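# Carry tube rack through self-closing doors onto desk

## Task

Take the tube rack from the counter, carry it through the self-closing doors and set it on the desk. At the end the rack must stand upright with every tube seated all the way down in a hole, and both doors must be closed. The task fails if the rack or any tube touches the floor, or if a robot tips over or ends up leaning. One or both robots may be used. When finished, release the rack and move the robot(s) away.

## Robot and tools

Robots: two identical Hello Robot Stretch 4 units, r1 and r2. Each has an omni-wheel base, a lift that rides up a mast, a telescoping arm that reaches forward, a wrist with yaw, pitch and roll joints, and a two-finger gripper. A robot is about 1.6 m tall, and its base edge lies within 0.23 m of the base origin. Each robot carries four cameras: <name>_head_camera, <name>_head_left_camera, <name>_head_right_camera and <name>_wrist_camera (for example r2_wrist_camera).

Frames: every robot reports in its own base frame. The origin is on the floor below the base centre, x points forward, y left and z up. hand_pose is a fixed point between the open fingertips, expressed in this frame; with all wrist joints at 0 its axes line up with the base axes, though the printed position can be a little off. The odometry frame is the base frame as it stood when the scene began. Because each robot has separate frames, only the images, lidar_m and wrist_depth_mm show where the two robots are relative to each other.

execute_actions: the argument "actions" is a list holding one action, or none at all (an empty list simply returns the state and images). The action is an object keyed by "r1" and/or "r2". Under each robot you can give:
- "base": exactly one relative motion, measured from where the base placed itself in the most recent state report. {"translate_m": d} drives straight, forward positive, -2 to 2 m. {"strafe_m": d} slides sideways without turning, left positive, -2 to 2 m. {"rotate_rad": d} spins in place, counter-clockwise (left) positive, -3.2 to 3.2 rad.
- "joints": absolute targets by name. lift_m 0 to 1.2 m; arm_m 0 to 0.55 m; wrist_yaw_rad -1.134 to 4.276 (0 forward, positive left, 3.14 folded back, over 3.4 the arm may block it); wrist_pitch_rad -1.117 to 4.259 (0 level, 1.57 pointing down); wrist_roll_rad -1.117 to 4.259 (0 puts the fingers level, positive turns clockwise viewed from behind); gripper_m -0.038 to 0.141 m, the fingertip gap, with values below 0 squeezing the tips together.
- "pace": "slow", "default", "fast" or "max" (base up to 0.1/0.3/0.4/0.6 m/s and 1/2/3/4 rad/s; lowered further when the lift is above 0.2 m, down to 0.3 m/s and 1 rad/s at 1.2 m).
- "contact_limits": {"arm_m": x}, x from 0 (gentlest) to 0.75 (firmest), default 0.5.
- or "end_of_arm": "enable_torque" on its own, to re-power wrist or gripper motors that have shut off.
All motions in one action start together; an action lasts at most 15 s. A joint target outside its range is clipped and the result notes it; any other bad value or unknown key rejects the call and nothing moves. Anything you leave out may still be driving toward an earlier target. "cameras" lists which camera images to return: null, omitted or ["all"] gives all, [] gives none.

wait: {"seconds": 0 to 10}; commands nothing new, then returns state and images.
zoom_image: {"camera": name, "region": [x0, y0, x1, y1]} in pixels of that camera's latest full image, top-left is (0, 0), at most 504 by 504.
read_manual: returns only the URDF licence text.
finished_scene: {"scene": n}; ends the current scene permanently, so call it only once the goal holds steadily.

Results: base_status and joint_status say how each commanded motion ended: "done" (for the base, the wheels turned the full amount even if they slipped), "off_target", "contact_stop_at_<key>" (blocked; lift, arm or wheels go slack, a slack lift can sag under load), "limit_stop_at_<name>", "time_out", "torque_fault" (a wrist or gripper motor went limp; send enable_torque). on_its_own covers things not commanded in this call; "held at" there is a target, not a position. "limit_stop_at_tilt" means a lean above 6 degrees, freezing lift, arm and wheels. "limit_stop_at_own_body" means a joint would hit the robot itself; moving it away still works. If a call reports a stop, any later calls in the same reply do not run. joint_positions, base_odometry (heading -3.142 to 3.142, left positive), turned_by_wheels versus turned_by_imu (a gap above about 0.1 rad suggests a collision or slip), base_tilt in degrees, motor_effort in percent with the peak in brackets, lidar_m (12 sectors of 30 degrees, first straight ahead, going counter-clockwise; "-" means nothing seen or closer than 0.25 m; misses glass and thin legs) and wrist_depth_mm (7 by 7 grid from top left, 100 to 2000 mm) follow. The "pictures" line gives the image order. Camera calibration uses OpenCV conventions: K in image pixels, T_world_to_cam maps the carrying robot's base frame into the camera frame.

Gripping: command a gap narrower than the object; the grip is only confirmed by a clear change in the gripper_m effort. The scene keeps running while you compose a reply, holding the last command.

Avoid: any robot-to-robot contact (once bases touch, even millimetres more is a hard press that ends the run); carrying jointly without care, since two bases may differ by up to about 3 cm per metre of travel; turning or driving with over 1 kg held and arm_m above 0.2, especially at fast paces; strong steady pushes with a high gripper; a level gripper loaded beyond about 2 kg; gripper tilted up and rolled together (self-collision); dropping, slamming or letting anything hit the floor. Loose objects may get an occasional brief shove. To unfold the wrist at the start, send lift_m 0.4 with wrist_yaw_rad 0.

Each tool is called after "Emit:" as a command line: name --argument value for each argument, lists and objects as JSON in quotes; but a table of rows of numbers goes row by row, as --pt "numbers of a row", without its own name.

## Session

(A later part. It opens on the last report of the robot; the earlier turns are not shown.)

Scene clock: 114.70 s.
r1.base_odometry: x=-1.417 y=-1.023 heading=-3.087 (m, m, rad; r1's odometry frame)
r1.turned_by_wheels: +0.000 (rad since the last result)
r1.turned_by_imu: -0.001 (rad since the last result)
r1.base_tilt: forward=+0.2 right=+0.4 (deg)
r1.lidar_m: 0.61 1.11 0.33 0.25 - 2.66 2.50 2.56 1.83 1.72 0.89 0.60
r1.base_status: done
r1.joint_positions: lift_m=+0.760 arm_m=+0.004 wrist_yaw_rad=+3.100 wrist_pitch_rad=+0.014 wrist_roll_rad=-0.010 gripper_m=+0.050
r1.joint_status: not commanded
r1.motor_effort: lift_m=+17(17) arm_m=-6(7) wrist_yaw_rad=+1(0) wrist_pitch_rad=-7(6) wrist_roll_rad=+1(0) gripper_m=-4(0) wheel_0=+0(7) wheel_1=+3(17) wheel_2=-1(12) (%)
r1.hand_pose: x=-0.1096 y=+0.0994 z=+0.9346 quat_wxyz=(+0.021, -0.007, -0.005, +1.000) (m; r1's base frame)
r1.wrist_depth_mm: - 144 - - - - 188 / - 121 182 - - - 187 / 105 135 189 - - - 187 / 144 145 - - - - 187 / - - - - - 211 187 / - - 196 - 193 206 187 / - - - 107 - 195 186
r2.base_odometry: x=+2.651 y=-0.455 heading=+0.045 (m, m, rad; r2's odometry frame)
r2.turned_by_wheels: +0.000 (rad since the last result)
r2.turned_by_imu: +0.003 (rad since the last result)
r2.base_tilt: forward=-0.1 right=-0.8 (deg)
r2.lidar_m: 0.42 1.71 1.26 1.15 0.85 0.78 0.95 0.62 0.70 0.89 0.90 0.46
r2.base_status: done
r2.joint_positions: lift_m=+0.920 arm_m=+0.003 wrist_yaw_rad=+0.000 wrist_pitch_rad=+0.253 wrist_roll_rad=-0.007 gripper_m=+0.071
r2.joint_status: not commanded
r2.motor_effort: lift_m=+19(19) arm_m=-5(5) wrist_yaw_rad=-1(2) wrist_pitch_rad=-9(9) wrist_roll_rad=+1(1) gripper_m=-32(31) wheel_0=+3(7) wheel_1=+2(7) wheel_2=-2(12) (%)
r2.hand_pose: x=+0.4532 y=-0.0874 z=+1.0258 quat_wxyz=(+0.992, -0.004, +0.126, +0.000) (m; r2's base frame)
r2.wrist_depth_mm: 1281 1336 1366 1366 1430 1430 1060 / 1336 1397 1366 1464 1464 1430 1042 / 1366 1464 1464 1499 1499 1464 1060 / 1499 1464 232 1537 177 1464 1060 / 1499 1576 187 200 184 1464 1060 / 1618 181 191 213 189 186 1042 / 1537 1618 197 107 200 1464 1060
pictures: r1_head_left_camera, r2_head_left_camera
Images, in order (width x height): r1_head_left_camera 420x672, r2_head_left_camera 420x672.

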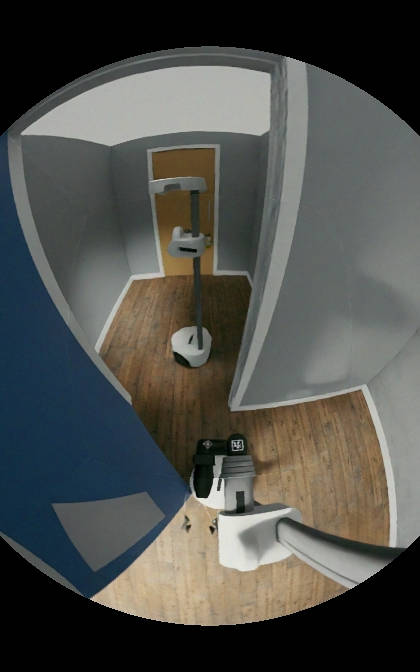

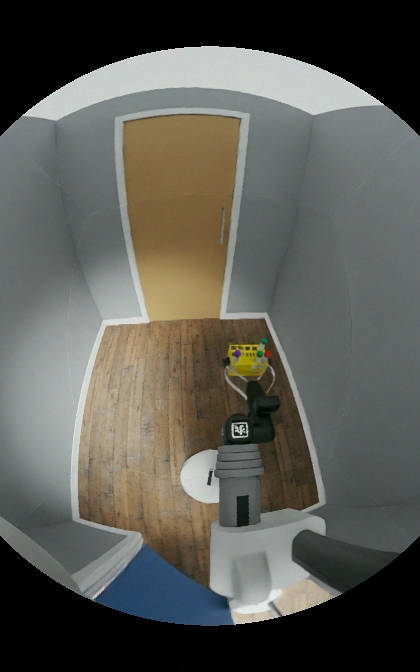

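Emit:
execute_actions --actions '[{"r1":{"base":{"strafe_m":0.3},"pace":"slow"},"r2":{"base":{"strafe_m":-0.58}}}]' --cameras '["r1_head_left_camera"]'

Emit:
execute_actions --actions '[{"r1":{"base":{"translate_m":2.0}},"r2":{"base":{"rotate_rad":0.1},"pace":"slow"}}]' --cameras '[]'

Emit:
execute_actions --actions '[{"r1":{"base":{"strafe_m":-0.25},"joints":{"wrist_yaw_rad":0,"gripper_m":0.08}},"r2":{"base":{"translate_m":-0.15}}}]' --cameras '["r1_head_right_camera","r1_wrist_camera","r1_head_camera"]'

Scene clock: 121.77 s.
r1.base_odometry: x=-1.401 y=-1.323 heading=-3.087 (m, m, rad; r1's odometry frame)
r1.turned_by_wheels: +0.000 (rad since the last result)
r1.turned_by_imu: +0.001 (rad since the last result)
r1.base_tilt: forward=+0.5 right=+0.5 (deg)
r1.lidar_m: 2.88 0.52 0.25 0.25 - 0.25 2.53 2.60 2.11 2.02 0.86 0.72
r1.base_status: done
r1.joint_positions: lift_m=+0.760 arm_m=+0.004 wrist_yaw_rad=+3.100 wrist_pitch_rad=+0.014 wrist_roll_rad=-0.010 gripper_m=+0.050
r1.joint_status: not commanded
r1.motor_effort: lift_m=+17(16) arm_m=-6(6) wrist_yaw_rad=+0(1) wrist_pitch_rad=-5(6) wrist_roll_rad=+0(0) gripper_m=-1(4) wheel_0=-3(7) wheel_1=+4(10) wheel_2=+1(4) (%)
r1.hand_pose: x=-0.1096 y=+0.0994 z=+0.9346 quat_wxyz=(+0.021, -0.007, -0.005, +1.000) (m; r1's base frame)
r1.wrist_depth_mm: - 144 - - 287 213 179 / - 121 181 - 286 213 179 / 105 135 189 - 285 213 179 / 143 145 - - 285 213 178 / - - - - 270 212 178 / - - 195 - 194 204 178 / - - - 106 257 188 176
r2.base_odometry: x=+2.678 y=-1.034 heading=+0.045 (m, m, rad; r2's odometry frame)
r2.turned_by_wheels: +0.000 (rad since the last result)
r2.turned_by_imu: +0.003 (rad since the last result)
r2.base_tilt: forward=-0.1 right=-0.8 (deg)
r2.lidar_m: 0.41 1.71 1.87 1.73 1.24 0.45 0.44 0.48 0.36 0.32 0.32 0.43
r2.base_status: done
r2.joint_positions: lift_m=+0.920 arm_m=+0.003 wrist_yaw_rad=+0.000 wrist_pitch_rad=+0.253 wrist_roll_rad=-0.007 gripper_m=+0.071
r2.joint_status: not commanded
r2.motor_effort: lift_m=+19(19) arm_m=-5(5) wrist_yaw_rad=-2(2) wrist_pitch_rad=-10(9) wrist_roll_rad=+1(1) gripper_m=-31(30) wheel_0=+2(9) wheel_1=-1(11) wheel_2=+0(1) (%)
r2.hand_pose: x=+0.4532 y=-0.0874 z=+1.0258 quat_wxyz=(+0.992, -0.004, +0.126, +0.000) (m; r2's base frame)
r2.wrist_depth_mm: 1336 1397 1430 1397 715 413 303 / 1397 1430 1464 1499 715 415 306 / 1464 1464 1537 1499 647 413 304 / 1576 1537 230 1576 176 413 306 / 1618 1618 187 200 183 415 304 / 1618 181 191 213 189 186 304 / 1618 1618 198 108 201 418 306
pictures: r1_head_left_camera
Images, in order (width x height): r1_head_left_camera 420x672.

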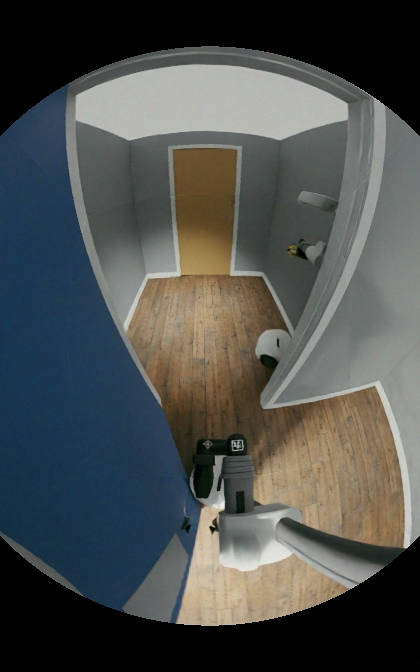

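Scene clock: 129.93 s.
r1.base_odometry: x=-3.397 y=-1.433 heading=-3.086 (m, m, rad; r1's odometry frame)
r1.turned_by_wheels: +0.000 (rad since the last result)
r1.turned_by_imu: -0.001 (rad since the last result)
r1.base_tilt: forward=+0.4 right=+0.4 (deg)
r1.lidar_m: 0.92 0.98 1.17 1.12 1.16 1.37 1.32 0.78 0.69 0.93 0.96 0.92
r1.base_status: done
r1.joint_positions: lift_m=+0.760 arm_m=+0.004 wrist_yaw_rad=+3.100 wrist_pitch_rad=+0.014 wrist_roll_rad=-0.010 gripper_m=+0.050
r1.joint_status: not commanded
r1.motor_effort: lift_m=+17(17) arm_m=-6(6) wrist_yaw_rad=-1(0) wrist_pitch_rad=-6(7) wrist_roll_rad=-2(2) gripper_m=-2(3) wheel_0=+0(8) wheel_1=+3(9) wheel_2=-2(13) (%)
r1.hand_pose: x=-0.1096 y=+0.0994 z=+0.9346 quat_wxyz=(+0.021, -0.007, -0.005, +1.000) (m; r1's base frame)
r1.wrist_depth_mm: - 145 1430 1537 1499 1464 1464 / - 121 181 1464 1499 1430 1430 / 105 135 189 1576 1499 1464 1464 / 144 145 1464 1537 1576 1499 1430 / 1336 1366 1464 1499 1464 1464 1464 / 1366 1397 196 1499 194 1430 1430 / 1397 1397 1499 106 1464 1397 1499
r2.base_odometry: x=+2.678 y=-1.034 heading=+0.145 (m, m, rad; r2's odometry frame)
r2.turned_by_wheels: +0.099 (rad since the last result)
r2.turned_by_imu: +0.101 (rad since the last result)
r2.base_tilt: forward=-0.1 right=-0.9 (deg)
r2.lidar_m: 0.41 0.76 0.82 1.72 0.80 0.47 0.45 0.48 0.35 0.32 0.33 0.46
r2.base_status: done
r2.joint_positions: lift_m=+0.920 arm_m=+0.003 wrist_yaw_rad=+0.000 wrist_pitch_rad=+0.253 wrist_roll_rad=-0.007 gripper_m=+0.071
r2.joint_status: not commanded
r2.motor_effort: lift_m=+19(19) arm_m=-5(5) wrist_yaw_rad=-1(0) wrist_pitch_rad=-10(11) wrist_roll_rad=+1(1) gripper_m=-29(33) wheel_0=-4(5) wheel_1=-4(6) wheel_2=-4(7) (%)
r2.hand_pose: x=+0.4532 y=-0.0874 z=+1.0258 quat_wxyz=(+0.992, -0.004, +0.126, +0.000) (m; r2's base frame)
r2.wrist_depth_mm: 1430 1464 1397 1430 1138 564 387 / 1499 1537 1464 1464 1138 559 389 / 1576 1537 1576 1537 960 554 387 / 1618 1618 231 1576 177 544 384 / 1756 1661 187 200 182 539 382 / 1756 181 191 214 190 186 379 / 1576 1618 198 107 200 535 375
pictures: none
No camera images: the call's "cameras" was empty. Leave "cameras" out to get every camera's image.

Scene clock: 132.33 s.
r1.base_odometry: x=-3.411 y=-1.184 heading=-3.087 (m, m, rad; r1's odometry frame)
r1.turned_by_wheels: +0.000 (rad since the last result)
r1.turned_by_imu: +0.001 (rad since the last result)
r1.base_tilt: forward=+0.6 right=+0.4 (deg)
r1.lidar_m: 0.89 0.97 1.31 1.36 1.41 1.41 0.83 0.57 0.63 0.68 0.71 0.97
r1.base_status: done
r1.joint_positions: lift_m=+0.760 arm_m=+0.004 wrist_yaw_rad=+0.000 wrist_pitch_rad=+0.014 wrist_roll_rad=-0.010 gripper_m=+0.080
r1.joint_status: all done
r1.motor_effort: lift_m=+17(17) arm_m=-6(7) wrist_yaw_rad=+1(9) wrist_pitch_rad=-7(7) wrist_roll_rad=+2(0) gripper_m=-3(5) wheel_0=+1(10) wheel_1=-2(11) wheel_2=+0(2) (%)
r1.hand_pose: x=+0.4635 y=-0.0873 z=+0.9346 quat_wxyz=(+1.000, -0.005, +0.007, +0.000) (m; r1's base frame)
r1.wrist_depth_mm: 732 741 732 750 768 750 759 / 750 750 759 750 759 768 768 / 750 741 750 759 759 759 759 / 741 750 750 741 759 768 759 / 759 759 768 750 768 778 759 / 750 741 198 741 198 768 768 / 750 759 768 106 759 768 778
r2.base_odometry: x=+2.529 y=-1.056 heading=+0.144 (m, m, rad; r2's odometry frame)
r2.turned_by_wheels: +0.000 (rad since the last result)
r2.turned_by_imu: +0.000 (rad since the last result)
r2.base_tilt: forward=-0.1 right=-0.8 (deg)
r2.lidar_m: 0.41 0.78 1.81 1.31 0.59 0.31 0.30 0.31 0.35 0.32 0.35 0.49
r2.base_status: done
r2.joint_positions: lift_m=+0.920 arm_m=+0.003 wrist_yaw_rad=+0.000 wrist_pitch_rad=+0.253 wrist_roll_rad=-0.007 gripper_m=+0.071
r2.joint_status: not commanded
r2.motor_effort: lift_m=+19(19) arm_m=-5(5) wrist_yaw_rad=-2(1) wrist_pitch_rad=-9(8) wrist_roll_rad=+1(1) gripper_m=-30(30) wheel_0=-4(5) wheel_1=-2(6) wheel_2=+3(11) (%)
r2.hand_pose: x=+0.4532 y=-0.0874 z=+1.0258 quat_wxyz=(+0.992, -0.004, +0.126, +0.000) (m; r2's base frame)
r2.wrist_depth_mm: 559 1576 1618 1537 1160 559 392 / 564 1661 1661 1618 1160 564 392 / 512 878 1661 1756 976 554 384 / 549 1756 251 1808 177 554 384 / 1863 1863 187 200 183 544 382 / 1983 181 191 214 190 186 382 / 1576 1464 197 107 200 539 379
pictures: r1_head_camera, r1_head_right_camera, r1_wrist_camera
camera_calibration (this result's frames):
r1_wrist_camera: T_world_to_cam=[[0.0165186, -0.999482, 0.0276183, -0.122833], [-0.0212258, -0.0279664, -0.999383, 0.992243], [0.999638, 0.0159222, -0.0216768, -0.218552], [0, 0, 0, 1]] pos_world=[0.241563, -0.0915405, 0.990287]
Images, in order (width x height): r1_head_camera 420x560, r1_head_right_camera 420x672, r1_wrist_camera 616x392.

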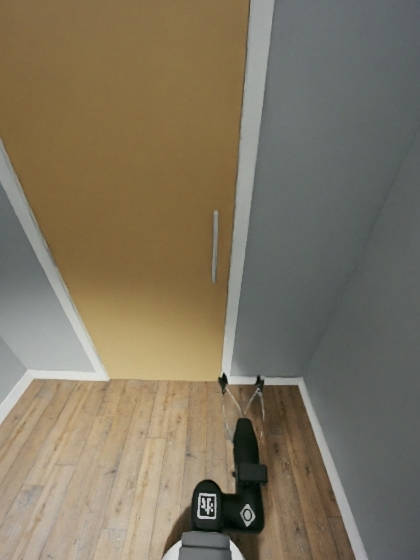

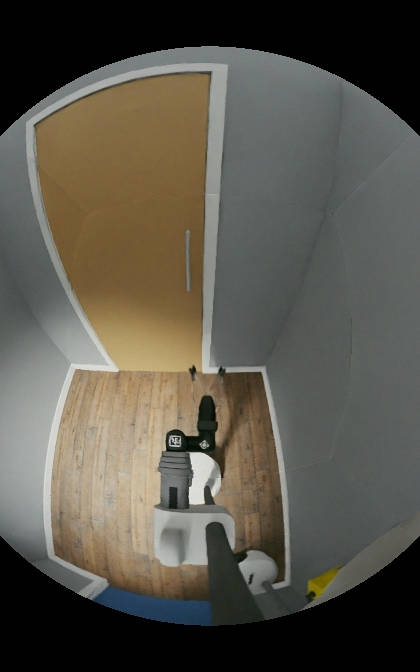

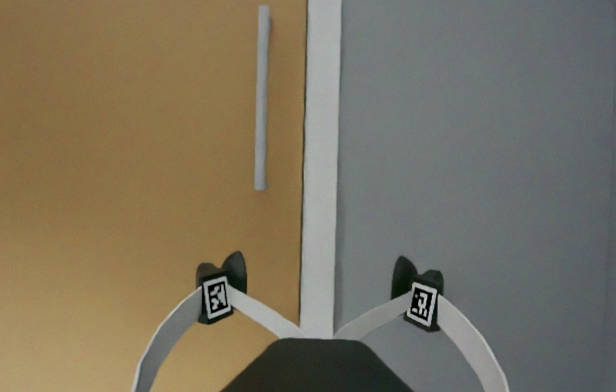

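Emit:
execute_actions --actions '[{"r1":{"base":{"strafe_m":0.1},"joints":{"lift_m":0.92,"arm_m":0.42}}}]' --cameras '["r1_wrist_camera","r1_head_left_camera"]'

Scene clock: 135.90 s.
r1.base_odometry: x=-3.406 y=-1.283 heading=-3.087 (m, m, rad; r1's odometry frame)
r1.turned_by_wheels: +0.000 (rad since the last result)
r1.turned_by_imu: +0.000 (rad since the last result)
r1.base_tilt: forward=+0.6 right=+0.5 (deg)
r1.lidar_m: 0.89 0.98 1.33 1.25 1.31 1.40 1.24 0.68 0.65 0.77 0.81 1.00
r1.base_status: done
r1.joint_positions: lift_m=+0.920 arm_m=+0.419 wrist_yaw_rad=+0.000 wrist_pitch_rad=+0.013 wrist_roll_rad=-0.010 gripper_m=+0.080
r1.joint_status: all done
r1.motor_effort: lift_m=+26(26) arm_m=+6(5) wrist_yaw_rad=+1(0) wrist_pitch_rad=-5(7) wrist_roll_rad=+1(0) gripper_m=-3(1) wheel_0=-2(8) wheel_1=+1(11) wheel_2=+0(3) (%)
r1.hand_pose: x=+0.8782 y=-0.0874 z=+1.0939 quat_wxyz=(+1.000, -0.005, +0.007, +0.000) (m; r1's base frame)
r1.wrist_depth_mm: 322 325 327 327 329 315 330 / 325 327 327 330 330 319 332 / 327 325 327 330 329 317 330 / 327 329 327 330 332 320 332 / 327 327 332 332 330 320 334 / 329 327 198 332 198 334 334 / 329 330 332 107 322 322 334
r2.base_odometry: x=+2.529 y=-1.056 heading=+0.144 (m, m, rad; r2's odometry frame)
r2.turned_by_wheels: +0.000 (rad since the last result)
r2.turned_by_imu: +0.001 (rad since the last result)
r2.base_tilt: forward=-0.1 right=-0.8 (deg)
r2.lidar_m: 0.40 0.81 1.80 1.32 0.57 0.32 0.30 0.32 0.35 0.32 0.33 0.46
r2.base_status: not commanded
r2.joint_positions: lift_m=+0.920 arm_m=+0.003 wrist_yaw_rad=+0.000 wrist_pitch_rad=+0.253 wrist_roll_rad=-0.007 gripper_m=+0.071
r2.joint_status: not commanded
r2.motor_effort: lift_m=+19(19) arm_m=-5(5) wrist_yaw_rad=-1(1) wrist_pitch_rad=-9(9) wrist_roll_rad=+1(1) gripper_m=-31(31) wheel_0=-4(4) wheel_1=-2(2) wheel_2=+3(3) (%)
r2.hand_pose: x=+0.4532 y=-0.0874 z=+1.0258 quat_wxyz=(+0.992, -0.004, +0.126, +0.000) (m; r2's base frame)
r2.wrist_depth_mm: 580 1576 1576 1618 1160 564 389 / 621 1661 1618 1618 1138 559 389 / 621 1661 1708 1708 976 559 387 / 661 1808 230 1756 177 549 387 / 1808 1863 186 201 182 544 382 / 699 181 191 214 189 186 379 / 1430 1576 197 107 200 544 379
pictures: r1_head_left_camera, r1_wrist_camera
camera_calibration (this result's frames):
r1_wrist_camera: T_world_to_cam=[[0.0162923, -0.999486, 0.0276195, -0.13395], [-0.0211527, -0.0279615, -0.999385, 1.16017], [0.999643, 0.015698, -0.0215974, -0.629749], [0, 0, 0, 1]] pos_world=[0.656247, -0.0915554, 1.14955]
Images, in order (width x height): r1_head_left_camera 420x672, r1_wrist_camera 616x392.

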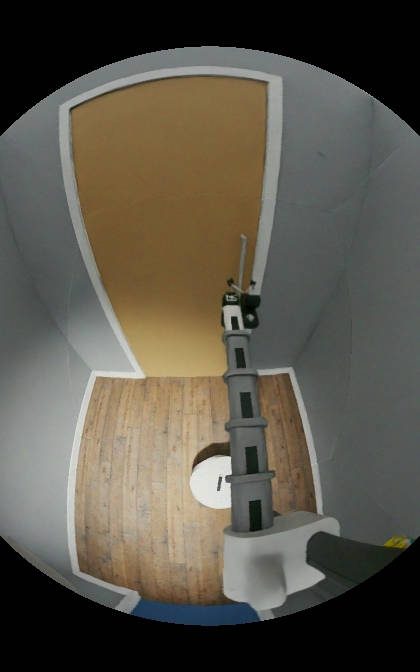

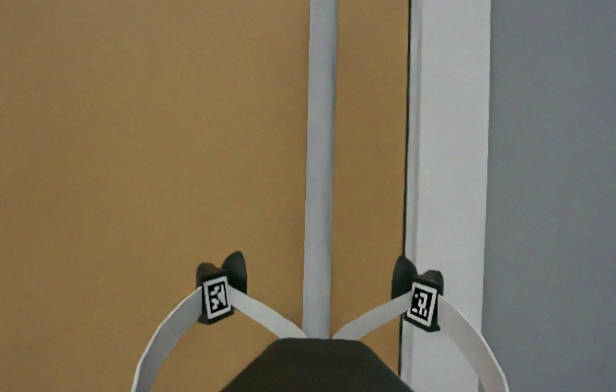

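Emit:
execute_actions --actions '[{"r1":{"joints":{"arm_m":0.488,"gripper_m":-0.015}}}]' --cameras '[]'

Emit:
execute_actions --actions '[{"r1":{"base":{"translate_m":-0.15},"pace":"slow"}}]' --cameras '["r1_wrist_camera"]'

Emit:
execute_actions --actions '[{"r1":{"base":{"strafe_m":0.085},"joints":{"arm_m":0.32}}}]' --cameras '["r1_wrist_camera"]'

Scene clock: 139.17 s.
r1.base_odometry: x=-3.406 y=-1.283 heading=-3.087 (m, m, rad; r1's odometry frame)
r1.turned_by_wheels: +0.000 (rad since the last result)
r1.turned_by_imu: +0.001 (rad since the last result)
r1.base_tilt: forward=+0.5 right=+0.4 (deg)
r1.lidar_m: 0.87 0.97 1.32 1.26 1.29 1.41 1.25 0.67 0.65 0.78 0.80 0.99
r1.base_status: not commanded
r1.joint_positions: lift_m=+0.920 arm_m=+0.487 wrist_yaw_rad=+0.001 wrist_pitch_rad=+0.014 wrist_roll_rad=-0.010 gripper_m=-0.015
r1.joint_status: all done
r1.motor_effort: lift_m=+26(26) arm_m=+3(9) wrist_yaw_rad=-5(8) wrist_pitch_rad=-8(8) wrist_roll_rad=+2(1) gripper_m=-18(13) wheel_0=-2(2) wheel_1=+1(1) wheel_2=+0(0) (%)
r1.hand_pose: x=+0.9470 y=-0.0870 z=+1.0938 quat_wxyz=(+1.000, -0.005, +0.007, +0.001) (m; r1's base frame)
r1.wrist_depth_mm: 248 251 249 248 249 246 260 / 248 250 248 250 250 246 260 / 250 251 250 250 250 246 260 / 251 251 251 251 252 248 260 / 251 252 252 253 252 249 263 / 251 251 186 186 186 249 264 / 253 252 254 106 255 251 264
r2.base_odometry: x=+2.529 y=-1.056 heading=+0.144 (m, m, rad; r2's odometry frame)
r2.turned_by_wheels: +0.000 (rad since the last result)
r2.turned_by_imu: +0.001 (rad since the last result)
r2.base_tilt: forward=-0.1 right=-0.8 (deg)
r2.lidar_m: 0.39 0.81 1.81 1.31 0.57 0.32 0.30 0.33 0.34 0.32 0.33 0.47
r2.base_status: not commanded
r2.joint_positions: lift_m=+0.920 arm_m=+0.003 wrist_yaw_rad=+0.000 wrist_pitch_rad=+0.253 wrist_roll_rad=-0.007 gripper_m=+0.071
r2.joint_status: not commanded
r2.motor_effort: lift_m=+19(19) arm_m=-5(5) wrist_yaw_rad=+0(1) wrist_pitch_rad=-9(9) wrist_roll_rad=+1(1) gripper_m=-30(32) wheel_0=-4(4) wheel_1=-3(3) wheel_2=+3(3) (%)
r2.hand_pose: x=+0.4532 y=-0.0874 z=+1.0258 quat_wxyz=(+0.992, -0.004, +0.126, +0.000) (m; r2's base frame)
r2.wrist_depth_mm: 574 1537 1576 1576 1182 564 392 / 615 1618 1576 1618 1138 554 389 / 621 1708 1661 1756 991 559 387 / 661 1756 230 1756 177 549 387 / 707 1863 186 200 182 544 382 / 707 181 191 214 190 186 382 / 1464 1618 197 107 200 535 379
pictures: none
No camera images: the call's "cameras" was empty. Leave "cameras" out to get every camera's image.

Scene clock: 141.93 s.
r1.base_odometry: x=-3.256 y=-1.275 heading=-3.085 (m, m, rad; r1's odometry frame)
r1.turned_by_wheels: +0.002 (rad since the last result)
r1.turned_by_imu: +0.004 (rad since the last result)
r1.base_tilt: forward=+0.4 right=+0.2 (deg)
r1.lidar_m: 0.88 1.04 1.33 1.25 1.31 1.25 1.12 0.69 0.56 0.79 0.82 1.09
r1.base_status: done
r1.joint_positions: lift_m=+0.920 arm_m=+0.487 wrist_yaw_rad=+0.015 wrist_pitch_rad=+0.014 wrist_roll_rad=-0.010 gripper_m=-0.015
r1.joint_status: not commanded
r1.on_its_own: wrist_yaw_rad is at rest, and its effort (-41) is outside its rest range (-13 to +13)
r1.motor_effort: lift_m=+26(26) arm_m=+3(2) wrist_yaw_rad=-41(43) wrist_pitch_rad=-8(8) wrist_roll_rad=-1(0) gripper_m=-10(13) wheel_0=+8(12) wheel_1=+0(8) wheel_2=+16(16) (%)
r1.hand_pose: x=+0.9481 y=-0.0832 z=+1.0938 quat_wxyz=(+1.000, -0.005, +0.007, +0.007) (m; r1's base frame)
r1.wrist_depth_mm: 291 277 262 246 238 399 399 / 293 279 264 247 240 402 402 / 293 278 265 247 239 404 404 / 294 281 263 247 241 402 402 / 297 279 265 191 241 407 404 / 296 279 185 189 186 413 410 / 297 281 268 106 239 407 407
r2.base_odometry: x=+2.529 y=-1.056 heading=+0.144 (m, m, rad; r2's odometry frame)
r2.turned_by_wheels: +0.000 (rad since the last result)
r2.turned_by_imu: +0.001 (rad since the last result)
r2.base_tilt: forward=-0.1 right=-0.9 (deg)
r2.lidar_m: 0.42 0.67 1.81 1.32 0.57 0.32 0.29 0.33 0.34 0.30 0.34 0.48
r2.base_status: not commanded
r2.joint_positions: lift_m=+0.920 arm_m=+0.003 wrist_yaw_rad=+0.000 wrist_pitch_rad=+0.253 wrist_roll_rad=-0.007 gripper_m=+0.071
r2.joint_status: not commanded
r2.motor_effort: lift_m=+19(19) arm_m=-5(5) wrist_yaw_rad=-1(1) wrist_pitch_rad=-9(11) wrist_roll_rad=+1(1) gripper_m=-32(29) wheel_0=-4(4) wheel_1=-2(2) wheel_2=+3(3) (%)
r2.hand_pose: x=+0.4532 y=-0.0874 z=+1.0258 quat_wxyz=(+0.992, -0.004, +0.126, +0.000) (m; r2's base frame)
r2.wrist_depth_mm: 1537 1464 1576 1576 1160 564 392 / 1618 1464 1661 1661 1160 564 389 / 1661 1618 1661 1708 976 554 387 / 1808 1708 231 1756 176 549 384 / 1863 1756 187 200 183 544 382 / 1921 181 191 213 189 186 382 / 1537 1618 197 107 200 539 379
pictures: r1_wrist_camera
camera_calibration (this result's frames):
r1_wrist_camera: T_world_to_cam=[[0.030809, -0.999144, 0.0276101, -0.144617], [-0.0213382, -0.0282744, -0.999372, 1.16173], [0.999297, 0.0302005, -0.022191, -0.697527], [0, 0, 0, 1]] pos_world=[0.726281, -0.0905799, 1.14951]
Images, in order (width x height): r1_wrist_camera 616x392.

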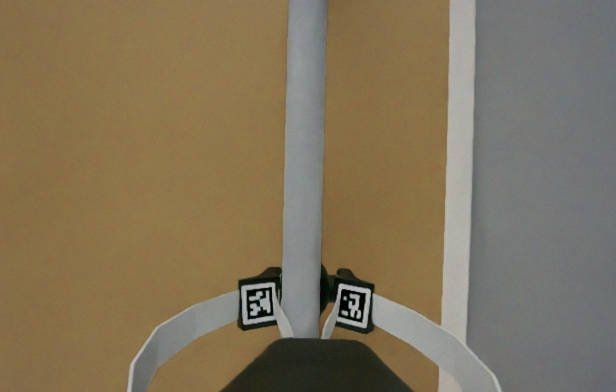

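Scene clock: 143.93 s.
r1.base_odometry: x=-3.251 y=-1.360 heading=-3.085 (m, m, rad; r1's odometry frame)
r1.turned_by_wheels: +0.000 (rad since the last result)
r1.turned_by_imu: +0.000 (rad since the last result)
r1.base_tilt: forward=+0.4 right=+0.1 (deg)
r1.lidar_m: 0.73 0.97 1.23 1.16 1.21 1.25 1.17 0.74 0.63 0.87 0.92 1.13
r1.base_status: done
r1.joint_positions: lift_m=+0.920 arm_m=+0.321 wrist_yaw_rad=-0.002 wrist_pitch_rad=+0.014 wrist_roll_rad=-0.010 gripper_m=-0.015
r1.joint_status: all done
r1.motor_effort: lift_m=+26(26) arm_m=-7(14) wrist_yaw_rad=+3(46) wrist_pitch_rad=-7(7) wrist_roll_rad=+0(1) gripper_m=-13(20) wheel_0=-4(12) wheel_1=+1(13) wheel_2=+2(14) (%)
r1.hand_pose: x=+0.7804 y=-0.0879 z=+1.0939 quat_wxyz=(+1.000, -0.005, +0.007, -0.001) (m; r1's base frame)
r1.wrist_depth_mm: 366 327 289 262 237 225 574 / 368 327 289 262 238 226 585 / 370 325 289 263 237 226 580 / 373 325 290 260 237 224 580 / 373 327 290 191 237 226 585 / 370 329 186 188 185 227 591 / 368 327 291 106 233 224 580
r2.base_odometry: x=+2.529 y=-1.056 heading=+0.144 (m, m, rad; r2's odometry frame)
r2.turned_by_wheels: +0.000 (rad since the last result)
r2.turned_by_imu: +0.001 (rad since the last result)
r2.base_tilt: forward=-0.1 right=-0.8 (deg)
r2.lidar_m: 0.41 0.72 0.83 1.32 0.57 0.33 0.30 0.33 0.34 0.31 0.34 0.48
r2.base_status: not commanded
r2.joint_positions: lift_m=+0.920 arm_m=+0.003 wrist_yaw_rad=+0.000 wrist_pitch_rad=+0.253 wrist_roll_rad=-0.007 gripper_m=+0.071
r2.joint_status: not commanded
r2.motor_effort: lift_m=+19(19) arm_m=-5(5) wrist_yaw_rad=-1(1) wrist_pitch_rad=-12(9) wrist_roll_rad=+1(1) gripper_m=-32(32) wheel_0=-4(4) wheel_1=-2(2) wheel_2=+3(3) (%)
r2.hand_pose: x=+0.4532 y=-0.0874 z=+1.0258 quat_wxyz=(+0.992, -0.004, +0.126, +0.000) (m; r2's base frame)
r2.wrist_depth_mm: 1430 1308 1618 1537 1182 564 392 / 1537 1308 1661 1661 1138 559 389 / 1661 1430 1708 1756 976 564 389 / 1708 1537 231 1808 177 554 387 / 1808 1618 187 200 182 544 384 / 1921 181 191 214 190 185 382 / 1618 1576 197 107 200 544 377
pictures: r1_wrist_camera
camera_calibration (this result's frames):
r1_wrist_camera: T_world_to_cam=[[0.0146932, -0.999511, 0.0276183, -0.131571], [-0.021292, -0.0279278, -0.999383, 1.15818], [0.999665, 0.0140961, -0.0216919, -0.532035], [0, 0, 0, 1]] pos_world=[0.55845, -0.0916619, 1.14956]
Images, in order (width x height): r1_wrist_camera 616x392.

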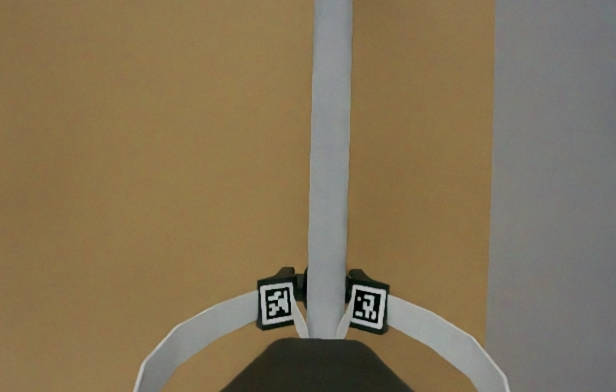

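Emit:
execute_actions --actions '[{"r1":{"base":{"strafe_m":0.09},"joints":{"arm_m":0.17}}}]' --cameras '[]'

Emit:
execute_actions --actions '[{"r1":{"base":{"strafe_m":0.15},"joints":{"arm_m":0.02}}}]' --cameras '[]'

Emit:
execute_actions --actions '[{"r1":{"base":{"translate_m":-0.16},"joints":{"arm_m":0.17}},"r2":{"base":{"translate_m":0.75}}}]' --cameras '[]'

Emit:
execute_actions --actions '[{"r1":{"base":{"strafe_m":0.17},"joints":{"arm_m":0.08,"wrist_yaw_rad":-0.12}},"r2":{"base":{"rotate_rad":0.4},"pace":"slow"}}]' --cameras '["r1_wrist_camera","r2_head_camera","r1_head_camera"]'

Scene clock: 148.73 s.
r1.base_odometry: x=-3.247 y=-1.450 heading=-3.084 (m, m, rad; r1's odometry frame)
r1.turned_by_wheels: +0.000 (rad since the last result)
r1.turned_by_imu: -0.002 (rad since the last result)
r1.base_tilt: forward=+0.6 right=+0.3 (deg)
r1.lidar_m: 0.57 0.92 1.14 1.08 1.13 1.22 1.17 0.81 0.72 0.96 0.99 0.61
r1.base_status: done
r1.joint_positions: lift_m=+0.920 arm_m=+0.171 wrist_yaw_rad=+0.003 wrist_pitch_rad=+0.014 wrist_roll_rad=-0.010 gripper_m=-0.015
r1.joint_status: all done
r1.motor_effort: lift_m=+26(26) arm_m=-6(13) wrist_yaw_rad=-11(28) wrist_pitch_rad=-7(10) wrist_roll_rad=+0(0) gripper_m=-14(21) wheel_0=+1(19) wheel_1=+0(7) wheel_2=+4(9) (%)
r1.hand_pose: x=+0.6308 y=-0.0866 z=+1.0938 quat_wxyz=(+1.000, -0.005, +0.007, +0.002) (m; r1's base frame)
r1.wrist_depth_mm: 544 413 324 252 230 205 732 / 544 415 324 252 231 205 723 / 544 410 325 252 232 204 723 / 544 410 325 251 231 206 732 / 549 410 325 228 231 209 732 / 549 410 186 189 185 210 741 / 535 410 325 106 221 198 759
r2.base_odometry: x=+2.529 y=-1.056 heading=+0.144 (m, m, rad; r2's odometry frame)
r2.turned_by_wheels: +0.000 (rad since the last result)
r2.turned_by_imu: +0.001 (rad since the last result)
r2.base_tilt: forward=-0.1 right=-0.9 (deg)
r2.lidar_m: 0.40 0.79 0.84 1.30 0.58 0.32 0.29 0.32 0.34 0.32 0.34 0.47
r2.base_status: not commanded
r2.joint_positions: lift_m=+0.920 arm_m=+0.003 wrist_yaw_rad=+0.000 wrist_pitch_rad=+0.253 wrist_roll_rad=-0.007 gripper_m=+0.071
r2.joint_status: not commanded
r2.motor_effort: lift_m=+19(19) arm_m=-5(5) wrist_yaw_rad=+0(2) wrist_pitch_rad=-11(10) wrist_roll_rad=+1(1) gripper_m=-32(31) wheel_0=-4(4) wheel_1=-2(2) wheel_2=+3(3) (%)
r2.hand_pose: x=+0.4532 y=-0.0874 z=+1.0258 quat_wxyz=(+0.992, -0.004, +0.126, +0.000) (m; r2's base frame)
r2.wrist_depth_mm: 1366 1182 - 1576 1160 564 392 / 946 1182 - 1661 1138 564 387 / 1618 1281 1708 1661 976 559 387 / 1808 1336 231 1756 177 554 387 / 1863 1430 187 200 182 544 382 / 1921 181 191 214 190 186 382 / 1576 1537 197 107 200 539 379
pictures: none
No camera images: the call's "cameras" was empty. Leave "cameras" out to get every camera's image.

Scene clock: 150.47 s.
r1.base_odometry: x=-3.238 y=-1.600 heading=-3.083 (m, m, rad; r1's odometry frame)
r1.turned_by_wheels: +0.001 (rad since the last result)
r1.turned_by_imu: +0.004 (rad since the last result)
r1.base_tilt: forward=+0.3 right=+0.3 (deg)
r1.lidar_m: 0.41 0.97 0.98 0.93 0.97 1.16 1.18 0.90 0.85 1.10 1.16 0.42
r1.base_status: done
r1.joint_positions: lift_m=+0.920 arm_m=+0.022 wrist_yaw_rad=+0.009 wrist_pitch_rad=+0.015 wrist_roll_rad=-0.010 gripper_m=-0.015
r1.joint_status: all done
r1.on_its_own: wrist_yaw_rad is at rest, and its effort (-26) is outside its rest range (-13 to +13)
r1.motor_effort: lift_m=+25(25) arm_m=-11(17) wrist_yaw_rad=-26(57) wrist_pitch_rad=-10(11) wrist_roll_rad=-2(1) gripper_m=-14(21) wheel_0=+0(12) wheel_1=+1(9) wheel_2=+10(12) (%)
r1.hand_pose: x=+0.4820 y=-0.0848 z=+1.0934 quat_wxyz=(+1.000, -0.005, +0.008, +0.005) (m; r1's base frame)
r1.wrist_depth_mm: 878 768 430 262 227 183 191 / 866 759 424 262 227 183 530 / 866 750 424 262 228 183 530 / 866 741 421 260 226 183 854 / 866 741 418 213 226 183 878 / 866 732 185 187 185 182 866 / 891 732 418 106 211 172 878
r2.base_odometry: x=+2.529 y=-1.056 heading=+0.144 (m, m, rad; r2's odometry frame)
r2.turned_by_wheels: +0.000 (rad since the last result)
r2.turned_by_imu: +0.000 (rad since the last result)
r2.base_tilt: forward=-0.1 right=-0.8 (deg)
r2.lidar_m: 0.41 0.91 0.89 1.32 0.57 0.30 0.29 0.32 0.34 0.31 0.34 0.47
r2.base_status: not commanded
r2.joint_positions: lift_m=+0.920 arm_m=+0.003 wrist_yaw_rad=+0.000 wrist_pitch_rad=+0.253 wrist_roll_rad=-0.007 gripper_m=+0.071
r2.joint_status: not commanded
r2.motor_effort: lift_m=+19(19) arm_m=-5(5) wrist_yaw_rad=-2(2) wrist_pitch_rad=-11(10) wrist_roll_rad=+1(0) gripper_m=-32(30) wheel_0=-4(4) wheel_1=-2(2) wheel_2=+3(3) (%)
r2.hand_pose: x=+0.4532 y=-0.0874 z=+1.0258 quat_wxyz=(+0.992, -0.004, +0.126, +0.000) (m; r2's base frame)
r2.wrist_depth_mm: - - - 1537 1160 569 389 / 1618 - - 1618 1160 559 389 / 1756 - 1756 1708 976 559 387 / 1756 - 230 1708 177 554 384 / 1863 - 187 200 182 549 382 / 1921 181 191 214 190 186 382 / 1618 1576 197 107 200 539 377
pictures: none
No camera images: the call's "cameras" was empty. Leave "cameras" out to get every camera's image.

Scene clock: 154.47 s.
r1.base_odometry: x=-3.079 y=-1.591 heading=-3.081 (m, m, rad; r1's odometry frame)
r1.turned_by_wheels: +0.002 (rad since the last result)
r1.turned_by_imu: +0.002 (rad since the last result)
r1.base_tilt: forward=+0.5 right=+0.3 (deg)
r1.lidar_m: 0.57 1.24 0.98 0.91 0.95 1.02 1.02 1.04 1.18 0.59 0.61 0.57
r1.base_status: done
r1.joint_positions: lift_m=+0.920 arm_m=+0.171 wrist_yaw_rad=+0.022 wrist_pitch_rad=+0.014 wrist_roll_rad=-0.010 gripper_m=-0.014
r1.joint_status: all done
r1.on_its_own: wrist_yaw_rad is at rest, and its effort (-62) is outside its rest range (-13 to +13)
r1.motor_effort: lift_m=+26(25) arm_m=-4(9) wrist_yaw_rad=-62(65) wrist_pitch_rad=-6(11) wrist_roll_rad=+1(0) gripper_m=-18(23) wheel_0=+8(16) wheel_1=+0(12) wheel_2=+17(16) (%)
r1.hand_pose: x=+0.6318 y=-0.0812 z=+1.0939 quat_wxyz=(+1.000, -0.005, +0.007, +0.011) (m; r1's base frame)
r1.wrist_depth_mm: 878 866 442 262 224 179 189 / 891 878 445 262 224 179 521 / 891 866 439 260 224 179 525 / 891 866 439 259 223 179 878 / 891 831 436 219 223 179 878 / 904 854 183 191 185 177 878 / 904 842 433 106 207 168 878
r2.base_odometry: x=+3.272 y=-0.948 heading=+0.145 (m, m, rad; r2's odometry frame)
r2.turned_by_wheels: +0.000 (rad since the last result)
r2.turned_by_imu: +0.002 (rad since the last result)
r2.base_tilt: forward=-0.1 right=-0.8 (deg)
r2.lidar_m: 0.41 1.36 0.69 0.59 0.63 1.19 1.05 0.47 0.32 0.30 0.33 0.46
r2.base_status: done
r2.joint_positions: lift_m=+0.920 arm_m=+0.003 wrist_yaw_rad=+0.000 wrist_pitch_rad=+0.253 wrist_roll_rad=-0.007 gripper_m=+0.071
r2.joint_status: not commanded
r2.motor_effort: lift_m=+19(19) arm_m=-5(5) wrist_yaw_rad=-1(1) wrist_pitch_rad=-9(11) wrist_roll_rad=+1(1) gripper_m=-30(30) wheel_0=+4(13) wheel_1=+2(7) wheel_2=+0(11) (%)
r2.hand_pose: x=+0.4532 y=-0.0874 z=+1.0258 quat_wxyz=(+0.992, -0.004, +0.126, +0.000) (m; r2's base frame)
r2.wrist_depth_mm: - - 866 854 854 544 379 / - - 891 891 891 544 375 / - - 931 917 904 539 375 / - - 252 946 177 535 373 / - - 187 200 184 535 370 / 1983 181 191 213 190 186 368 / 1576 1661 197 107 200 525 366
pictures: none
No camera images: the call's "cameras" was empty. Leave "cameras" out to get every camera's image.

Scene clock: 156.50 s.
r1.base_odometry: x=-3.068 y=-1.760 heading=-3.082 (m, m, rad; r1's odometry frame)
r1.turned_by_wheels: -0.001 (rad since the last result)
r1.turned_by_imu: +0.000 (rad since the last result)
r1.base_tilt: forward=+0.4 right=+0.2 (deg)
r1.lidar_m: 0.49 1.13 0.82 0.75 0.80 1.00 0.99 1.07 1.32 0.75 0.81 0.50
r1.base_status: done
r1.joint_positions: lift_m=+0.920 arm_m=+0.170 wrist_yaw_rad=-0.051 wrist_pitch_rad=+0.014 wrist_roll_rad=-0.010 gripper_m=-0.015
r1.joint_status: arm_m contact_stop (moved -0.001 of -0.091); wrist_yaw_rad contact_stop_at_arm_m (moved -0.072 of -0.142)
r1.on_its_own: wrist_yaw_rad is held at -0.047, not at your -0.120, since a contact_stop; arm_m is slack since a contact_stop (your +0.080 is given up)
r1.motor_effort: lift_m=+25(25) arm_m=+0(23) wrist_yaw_rad=+12(99) wrist_pitch_rad=-8(7) wrist_roll_rad=+0(1) gripper_m=-13(28) wheel_0=-5(22) wheel_1=+1(15) wheel_2=-5(23) (%)
r1.hand_pose: x=+0.6243 y=-0.1019 z=+1.0939 quat_wxyz=(+1.000, -0.005, +0.007, -0.025) (m; r1's base frame)
r1.wrist_depth_mm: 831 842 469 282 184 155 137 / 831 878 466 279 183 155 135 / 854 866 462 278 183 155 135 / 842 854 462 278 183 155 135 / 854 866 455 209 183 154 135 / 866 854 183 186 170 149 134 / 842 866 455 106 182 140 135
r2.base_odometry: x=+3.272 y=-0.948 heading=+0.544 (m, m, rad; r2's odometry frame)
r2.turned_by_wheels: +0.399 (rad since the last result)
r2.turned_by_imu: +0.400 (rad since the last result)
r2.base_tilt: forward=-0.1 right=-0.8 (deg)
r2.lidar_m: 0.39 0.79 0.75 0.78 1.25 1.06 0.56 0.36 0.31 0.31 0.42 0.48
r2.base_status: done
r2.joint_positions: lift_m=+0.920 arm_m=+0.003 wrist_yaw_rad=+0.000 wrist_pitch_rad=+0.253 wrist_roll_rad=-0.007 gripper_m=+0.071
r2.joint_status: not commanded
r2.motor_effort: lift_m=+19(19) arm_m=-5(5) wrist_yaw_rad=-1(1) wrist_pitch_rad=-9(9) wrist_roll_rad=+1(1) gripper_m=-30(30) wheel_0=-5(8) wheel_1=-4(9) wheel_2=-3(7) (%)
r2.hand_pose: x=+0.4532 y=-0.0874 z=+1.0258 quat_wxyz=(+0.992, -0.004, +0.126, +0.000) (m; r2's base frame)
r2.wrist_depth_mm: 891 - - - 831 768 715 / 891 - - - 854 809 741 / 904 1366 - - 891 820 768 / 904 1430 231 - 178 842 788 / 891 1308 189 200 183 878 809 / 891 181 191 213 190 186 842 / 866 1430 198 107 200 976 866
pictures: r1_head_camera, r1_wrist_camera, r2_head_camera
camera_calibration (this result's frames):
r1_wrist_camera: T_world_to_cam=[[-0.0345214, -0.99902, 0.027713, -0.112689], [-0.0230019, -0.026928, -0.999373, 1.15558], [0.999139, -0.0351372, -0.0220498, -0.380061], [0, 0, 0, 1]] pos_world=[0.402424, -0.0948151, 1.1496]
Images, in order (width x height): r1_head_camera 420x560, r1_wrist_camera 616x392, r2_head_camera 420x560.

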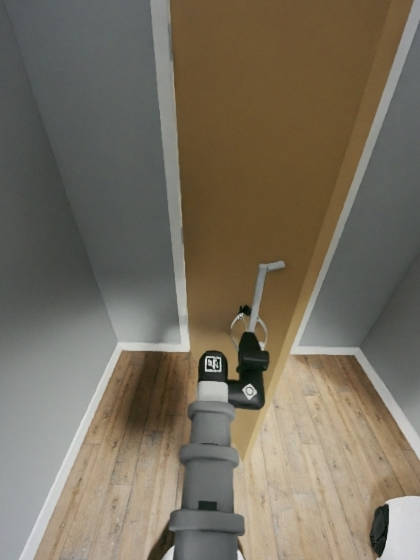

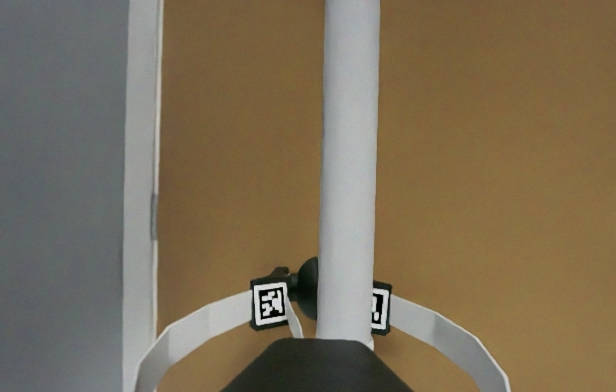

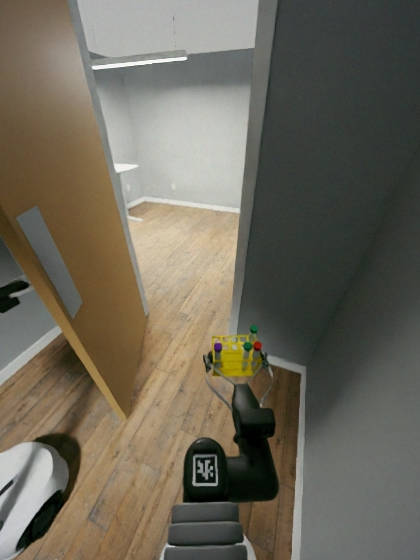

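Emit:
execute_actions --actions '[{"r1":{"joints":{"arm_m":0.14},"pace":"slow"},"r2":{"base":{"strafe_m":0.16}}}]' --cameras '[]'

Emit:
execute_actions --actions '[{"r2":{"base":{"translate_m":1.1}}}]' --cameras '["r2_head_camera","r2_head_left_camera"]'

Scene clock: 160.13 s.
r1.base_odometry: x=-3.069 y=-1.760 heading=-3.082 (m, m, rad; r1's odometry frame)
r1.turned_by_wheels: +0.000 (rad since the last result)
r1.turned_by_imu: +0.001 (rad since the last result)
r1.base_tilt: forward=+0.5 right=+0.2 (deg)
r1.lidar_m: 0.51 1.14 0.80 0.76 0.80 1.01 0.99 1.07 1.33 0.60 0.67 0.48
r1.base_status: not commanded
r1.joint_positions: lift_m=+0.920 arm_m=+0.141 wrist_yaw_rad=-0.053 wrist_pitch_rad=+0.014 wrist_roll_rad=-0.010 gripper_m=-0.015
r1.joint_status: all done
r1.on_its_own: wrist_yaw_rad is held at -0.047, not at your -0.120, since a contact_stop; wrist_yaw_rad is at rest, and its effort (+18) is outside its rest range (-13 to +13)
r1.motor_effort: lift_m=+25(25) arm_m=-7(10) wrist_yaw_rad=+18(18) wrist_pitch_rad=-7(8) wrist_roll_rad=+0(1) gripper_m=-11(15) wheel_0=-5(5) wheel_1=+2(2) wheel_2=-4(6) (%)
r1.hand_pose: x=+0.5955 y=-0.1025 z=+1.0939 quat_wxyz=(+1.000, -0.005, +0.007, -0.026) (m; r1's base frame)
r1.wrist_depth_mm: 854 866 512 309 211 172 151 / 854 866 512 307 212 171 149 / 854 854 504 306 213 171 150 / 854 878 500 306 212 171 149 / 866 878 508 215 211 171 149 / 866 891 389 185 183 164 148 / 891 878 455 107 202 154 150
r2.base_odometry: x=+3.189 y=-0.811 heading=+0.544 (m, m, rad; r2's odometry frame)
r2.turned_by_wheels: +0.000 (rad since the last result)
r2.turned_by_imu: +0.001 (rad since the last result)
r2.base_tilt: forward=-0.1 right=-0.8 (deg)
r2.lidar_m: 0.42 0.72 0.61 0.62 1.18 0.98 0.79 0.50 0.46 0.48 0.60 0.49
r2.base_status: done
r2.joint_positions: lift_m=+0.920 arm_m=+0.003 wrist_yaw_rad=+0.000 wrist_pitch_rad=+0.253 wrist_roll_rad=-0.007 gripper_m=+0.071
r2.joint_status: not commanded
r2.motor_effort: lift_m=+19(19) arm_m=-5(5) wrist_yaw_rad=-1(3) wrist_pitch_rad=-9(7) wrist_roll_rad=+1(1) gripper_m=-32(31) wheel_0=-2(11) wheel_1=+3(9) wheel_2=+0(2) (%)
r2.hand_pose: x=+0.4532 y=-0.0874 z=+1.0258 quat_wxyz=(+0.992, -0.004, +0.126, +0.000) (m; r2's base frame)
r2.wrist_depth_mm: 640 1008 - - - 809 759 / 640 1025 - - - 842 788 / 640 1008 - - - 878 820 / 647 1008 231 - 176 904 842 / 647 946 186 200 183 946 866 / 640 181 191 214 189 186 891 / 615 1025 197 107 200 1025 931
pictures: none
No camera images: the call's "cameras" was empty. Leave "cameras" out to get every camera's image.

Scene clock: 165.27 s.
r1.base_odometry: x=-3.069 y=-1.760 heading=-3.082 (m, m, rad; r1's odometry frame)
r1.turned_by_wheels: +0.000 (rad since the last result)
r1.turned_by_imu: +0.001 (rad since the last result)
r1.base_tilt: forward=+0.4 right=+0.4 (deg)
r1.lidar_m: 0.50 1.14 0.80 0.76 0.80 1.03 0.97 1.08 1.32 1.28 1.33 0.50
r1.base_status: not commanded
r1.joint_positions: lift_m=+0.920 arm_m=+0.141 wrist_yaw_rad=-0.053 wrist_pitch_rad=+0.014 wrist_roll_rad=-0.010 gripper_m=-0.015
r1.joint_status: not commanded
r1.on_its_own: wrist_yaw_rad is held at -0.047, not at your -0.120, since a contact_stop; wrist_yaw_rad is at rest, and its effort (+17) is outside its rest range (-13 to +13)
r1.motor_effort: lift_m=+25(25) arm_m=-6(7) wrist_yaw_rad=+17(17) wrist_pitch_rad=-8(7) wrist_roll_rad=+1(0) gripper_m=-11(10) wheel_0=-5(5) wheel_1=+2(1) wheel_2=-4(4) (%)
r1.hand_pose: x=+0.5955 y=-0.1025 z=+1.0939 quat_wxyz=(+1.000, -0.005, +0.007, -0.026) (m; r1's base frame)
r1.wrist_depth_mm: 878 878 517 309 212 171 152 / 854 878 508 309 212 172 150 / 878 878 504 307 212 171 149 / 878 878 500 304 212 171 150 / 878 878 504 214 211 171 149 / 866 878 387 185 183 164 148 / 866 878 452 107 200 154 150
r2.base_odometry: x=+4.130 y=-0.242 heading=+0.544 (m, m, rad; r2's odometry frame)
r2.turned_by_wheels: +0.000 (rad since the last result)
r2.turned_by_imu: +0.003 (rad since the last result)
r2.base_tilt: forward=-0.1 right=-0.8 (deg)
r2.lidar_m: 0.41 0.59 0.39 0.35 0.36 0.50 1.48 0.97 0.88 0.33 0.34 0.49
r2.base_status: done
r2.joint_positions: lift_m=+0.920 arm_m=+0.003 wrist_yaw_rad=+0.000 wrist_pitch_rad=+0.253 wrist_roll_rad=-0.007 gripper_m=+0.071
r2.joint_status: not commanded
r2.motor_effort: lift_m=+19(19) arm_m=-5(5) wrist_yaw_rad=-2(1) wrist_pitch_rad=-10(8) wrist_roll_rad=+1(1) gripper_m=-31(31) wheel_0=+4(7) wheel_1=+3(8) wheel_2=-2(11) (%)
r2.hand_pose: x=+0.4532 y=-0.0874 z=+1.0258 quat_wxyz=(+0.992, -0.004, +0.126, +0.000) (m; r2's base frame)
r2.wrist_depth_mm: - - - - - - - / - - - - - - - / - - - - - - - / - - 231 - 177 - - / - - 188 200 182 - - / 1983 181 192 213 189 185 - / 1618 1576 198 107 200 1618 1618
pictures: r2_head_camera, r2_head_left_camera
Images, in order (width x height): r2_head_camera 420x560, r2_head_left_camera 420x672.

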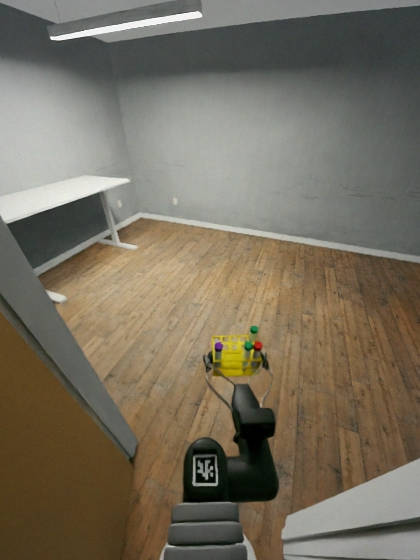

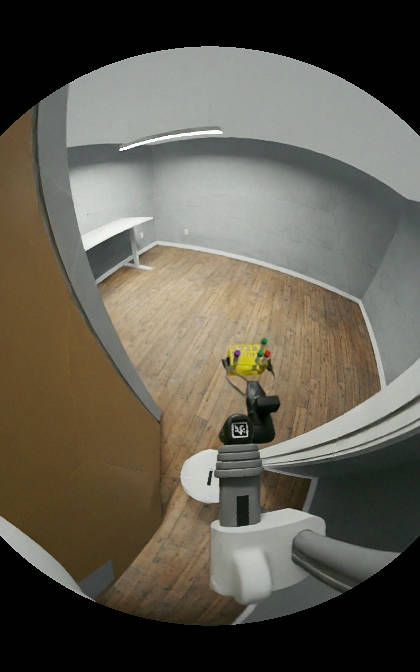

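Emit:
execute_actions --actions '[{"r1":{"joints":{"gripper_m":0.08},"pace":"slow"},"r2":{"base":{"translate_m":1.9}}}]' --cameras '[]'

Emit:
execute_actions --actions '[{"r1":{"joints":{"arm_m":0.01}},"r2":{"base":{"rotate_rad":1.15},"pace":"slow"}}]' --cameras '["r2_head_camera","r1_head_camera","r2_wrist_camera"]'

Scene clock: 174.40 s.
r1.base_odometry: x=-3.069 y=-1.760 heading=-3.082 (m, m, rad; r1's odometry frame)
r1.turned_by_wheels: +0.000 (rad since the last result)
r1.turned_by_imu: +0.001 (rad since the last result)
r1.base_tilt: forward=+0.4 right=+0.3 (deg)
r1.lidar_m: 0.54 1.14 0.81 0.77 0.80 1.02 0.99 1.07 1.32 1.27 1.33 0.54
r1.base_status: not commanded
r1.joint_positions: lift_m=+0.920 arm_m=+0.141 wrist_yaw_rad=-0.060 wrist_pitch_rad=+0.013 wrist_roll_rad=-0.010 gripper_m=+0.080
r1.joint_status: all done
r1.on_its_own: wrist_yaw_rad is held at -0.047, not at your -0.120, since a contact_stop; wrist_yaw_rad is at rest, and its effort (+38) is outside its rest range (-13 to +13)
r1.motor_effort: lift_m=+25(25) arm_m=-5(7) wrist_yaw_rad=+38(36) wrist_pitch_rad=-6(5) wrist_roll_rad=+0(2) gripper_m=-5(9) wheel_0=-5(5) wheel_1=+2(2) wheel_2=-4(5) (%)
r1.hand_pose: x=+0.5945 y=-0.1045 z=+1.0941 quat_wxyz=(+1.000, -0.005, +0.007, -0.030) (m; r1's base frame)
r1.wrist_depth_mm: 866 866 569 368 247 218 189 / 878 866 559 366 247 217 189 / 878 891 554 366 246 216 189 / 878 891 554 364 245 217 189 / 878 878 512 364 245 216 187 / 866 878 198 345 195 198 187 / 891 866 597 106 179 215 187
r2.base_odometry: x=+5.755 y=+0.743 heading=+0.545 (m, m, rad; r2's odometry frame)
r2.turned_by_wheels: +0.001 (rad since the last result)
r2.turned_by_imu: +0.005 (rad since the last result)
r2.base_tilt: forward=-0.1 right=-0.9 (deg)
r2.lidar_m: 0.40 1.44 1.29 1.34 1.55 1.40 1.62 1.82 2.65 2.69 1.83 0.49
r2.base_status: done
r2.joint_positions: lift_m=+0.920 arm_m=+0.003 wrist_yaw_rad=+0.000 wrist_pitch_rad=+0.253 wrist_roll_rad=-0.007 gripper_m=+0.071
r2.joint_status: not commanded
r2.motor_effort: lift_m=+19(19) arm_m=-5(5) wrist_yaw_rad=-3(1) wrist_pitch_rad=-9(9) wrist_roll_rad=+1(1) gripper_m=-31(31) wheel_0=+5(7) wheel_1=+4(8) wheel_2=-2(11) (%)
r2.hand_pose: x=+0.4532 y=-0.0874 z=+1.0258 quat_wxyz=(+0.992, -0.004, +0.126, +0.000) (m; r2's base frame)
r2.wrist_depth_mm: 1983 1863 1618 1499 1397 1255 1160 / - 1921 1756 1576 1397 1281 1205 / - - 1756 1618 1430 1336 1255 / - - 231 1708 177 1397 1281 / - - 187 200 182 1397 1336 / 1983 181 191 214 189 186 1397 / 1537 1576 197 107 200 1537 1397
pictures: none
No camera images: the call's "cameras" was empty. Leave "cameras" out to get every camera's image.

Scene clock: 176.83 s.
r1.base_odometry: x=-3.069 y=-1.760 heading=-3.082 (m, m, rad; r1's odometry frame)
r1.turned_by_wheels: +0.001 (rad since the last result)
r1.turned_by_imu: -0.003 (rad since the last result)
r1.base_tilt: forward=+0.3 right=+0.2 (deg)
r1.lidar_m: 0.91 1.13 0.81 0.75 0.78 1.00 0.97 1.07 1.34 1.28 1.34 0.77
r1.base_status: not commanded
r1.joint_positions: lift_m=+0.920 arm_m=+0.011 wrist_yaw_rad=-0.047 wrist_pitch_rad=+0.014 wrist_roll_rad=-0.010 gripper_m=+0.080
r1.joint_status: all done
r1.on_its_own: wrist_yaw_rad is held at -0.047, not at your -0.120, since a contact_stop
r1.motor_effort: lift_m=+23(25) arm_m=-7(16) wrist_yaw_rad=+2(38) wrist_pitch_rad=-4(10) wrist_roll_rad=+1(1) gripper_m=-1(11) wheel_0=+0(11) wheel_1=+0(2) wheel_2=+0(9) (%)
r1.hand_pose: x=+0.4661 y=-0.1008 z=+1.0941 quat_wxyz=(+1.000, -0.005, +0.007, -0.023) (m; r1's base frame)
r1.wrist_depth_mm: 1008 1042 946 778 661 574 525 / 1008 1008 931 778 661 580 521 / 991 991 931 768 661 574 521 / 1008 1025 931 778 654 574 525 / 1025 1008 904 778 661 580 521 / 1025 1025 198 759 198 564 535 / 1025 1008 960 106 634 549 530
r2.base_odometry: x=+5.755 y=+0.743 heading=+1.694 (m, m, rad; r2's odometry frame)
r2.turned_by_wheels: +1.149 (rad since the last result)
r2.turned_by_imu: +1.151 (rad since the last result)
r2.base_tilt: forward=-0.1 right=-0.9 (deg)
r2.lidar_m: 0.40 1.36 1.48 1.40 1.74 1.98 2.65 2.54 1.77 1.69 1.74 0.49
r2.base_status: done
r2.joint_positions: lift_m=+0.920 arm_m=+0.003 wrist_yaw_rad=+0.000 wrist_pitch_rad=+0.253 wrist_roll_rad=-0.007 gripper_m=+0.071
r2.joint_status: not commanded
r2.motor_effort: lift_m=+19(19) arm_m=-5(5) wrist_yaw_rad=-2(0) wrist_pitch_rad=-11(9) wrist_roll_rad=+1(1) gripper_m=-29(32) wheel_0=-5(5) wheel_1=-4(4) wheel_2=-4(8) (%)
r2.hand_pose: x=+0.4532 y=-0.0874 z=+1.0258 quat_wxyz=(+0.992, -0.004, +0.126, +0.000) (m; r2's base frame)
r2.wrist_depth_mm: 1756 1756 1708 1756 1756 1756 1808 / 1863 1808 1756 1808 1808 1863 1863 / 1863 1537 1308 1661 1397 1921 1921 / 1983 1983 231 1921 177 - - / - - 189 200 183 - - / - 181 192 213 189 186 - / 1576 1661 198 107 200 1618 1708
pictures: r1_head_camera, r2_head_camera, r2_wrist_camera
camera_calibration (this result's frames):
r2_wrist_camera: T_world_to_cam=[[-0.000921993, -0.999854, 0.0170432, -0.107986], [-0.273988, -0.0161385, -0.961598, 1.1607], [0.961733, -0.00555623, -0.273933, 0.0708895], [0, 0, 0, 1]] pos_world=[0.249743, -0.0888447, 1.13739]
Images, in order (width x height): r1_head_camera 420x560, r2_head_camera 420x560, r2_wrist_camera 616x392.

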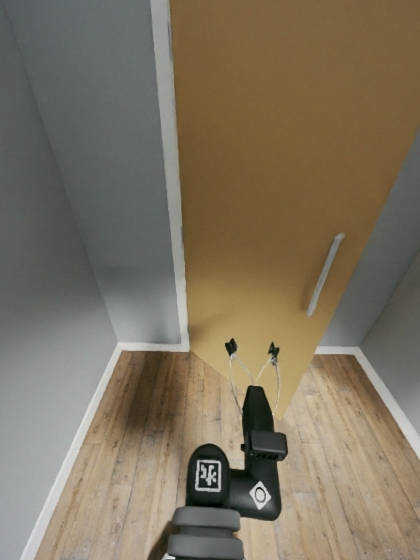

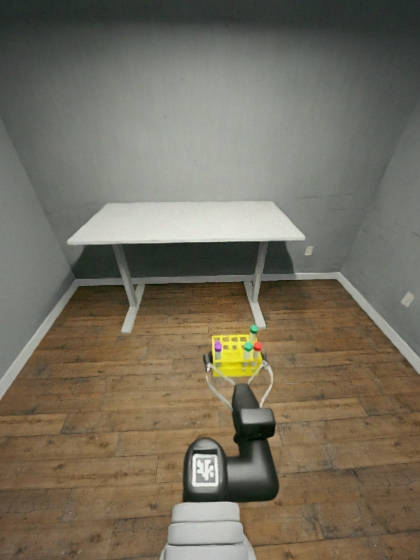

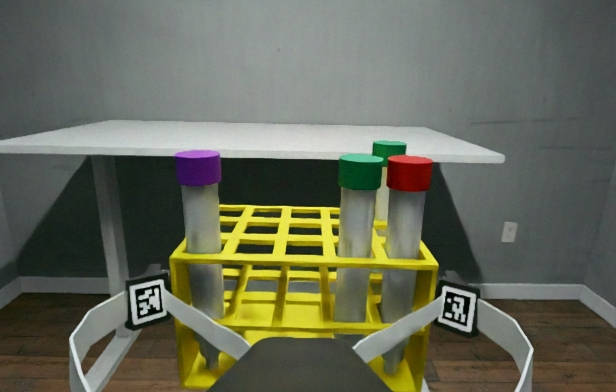

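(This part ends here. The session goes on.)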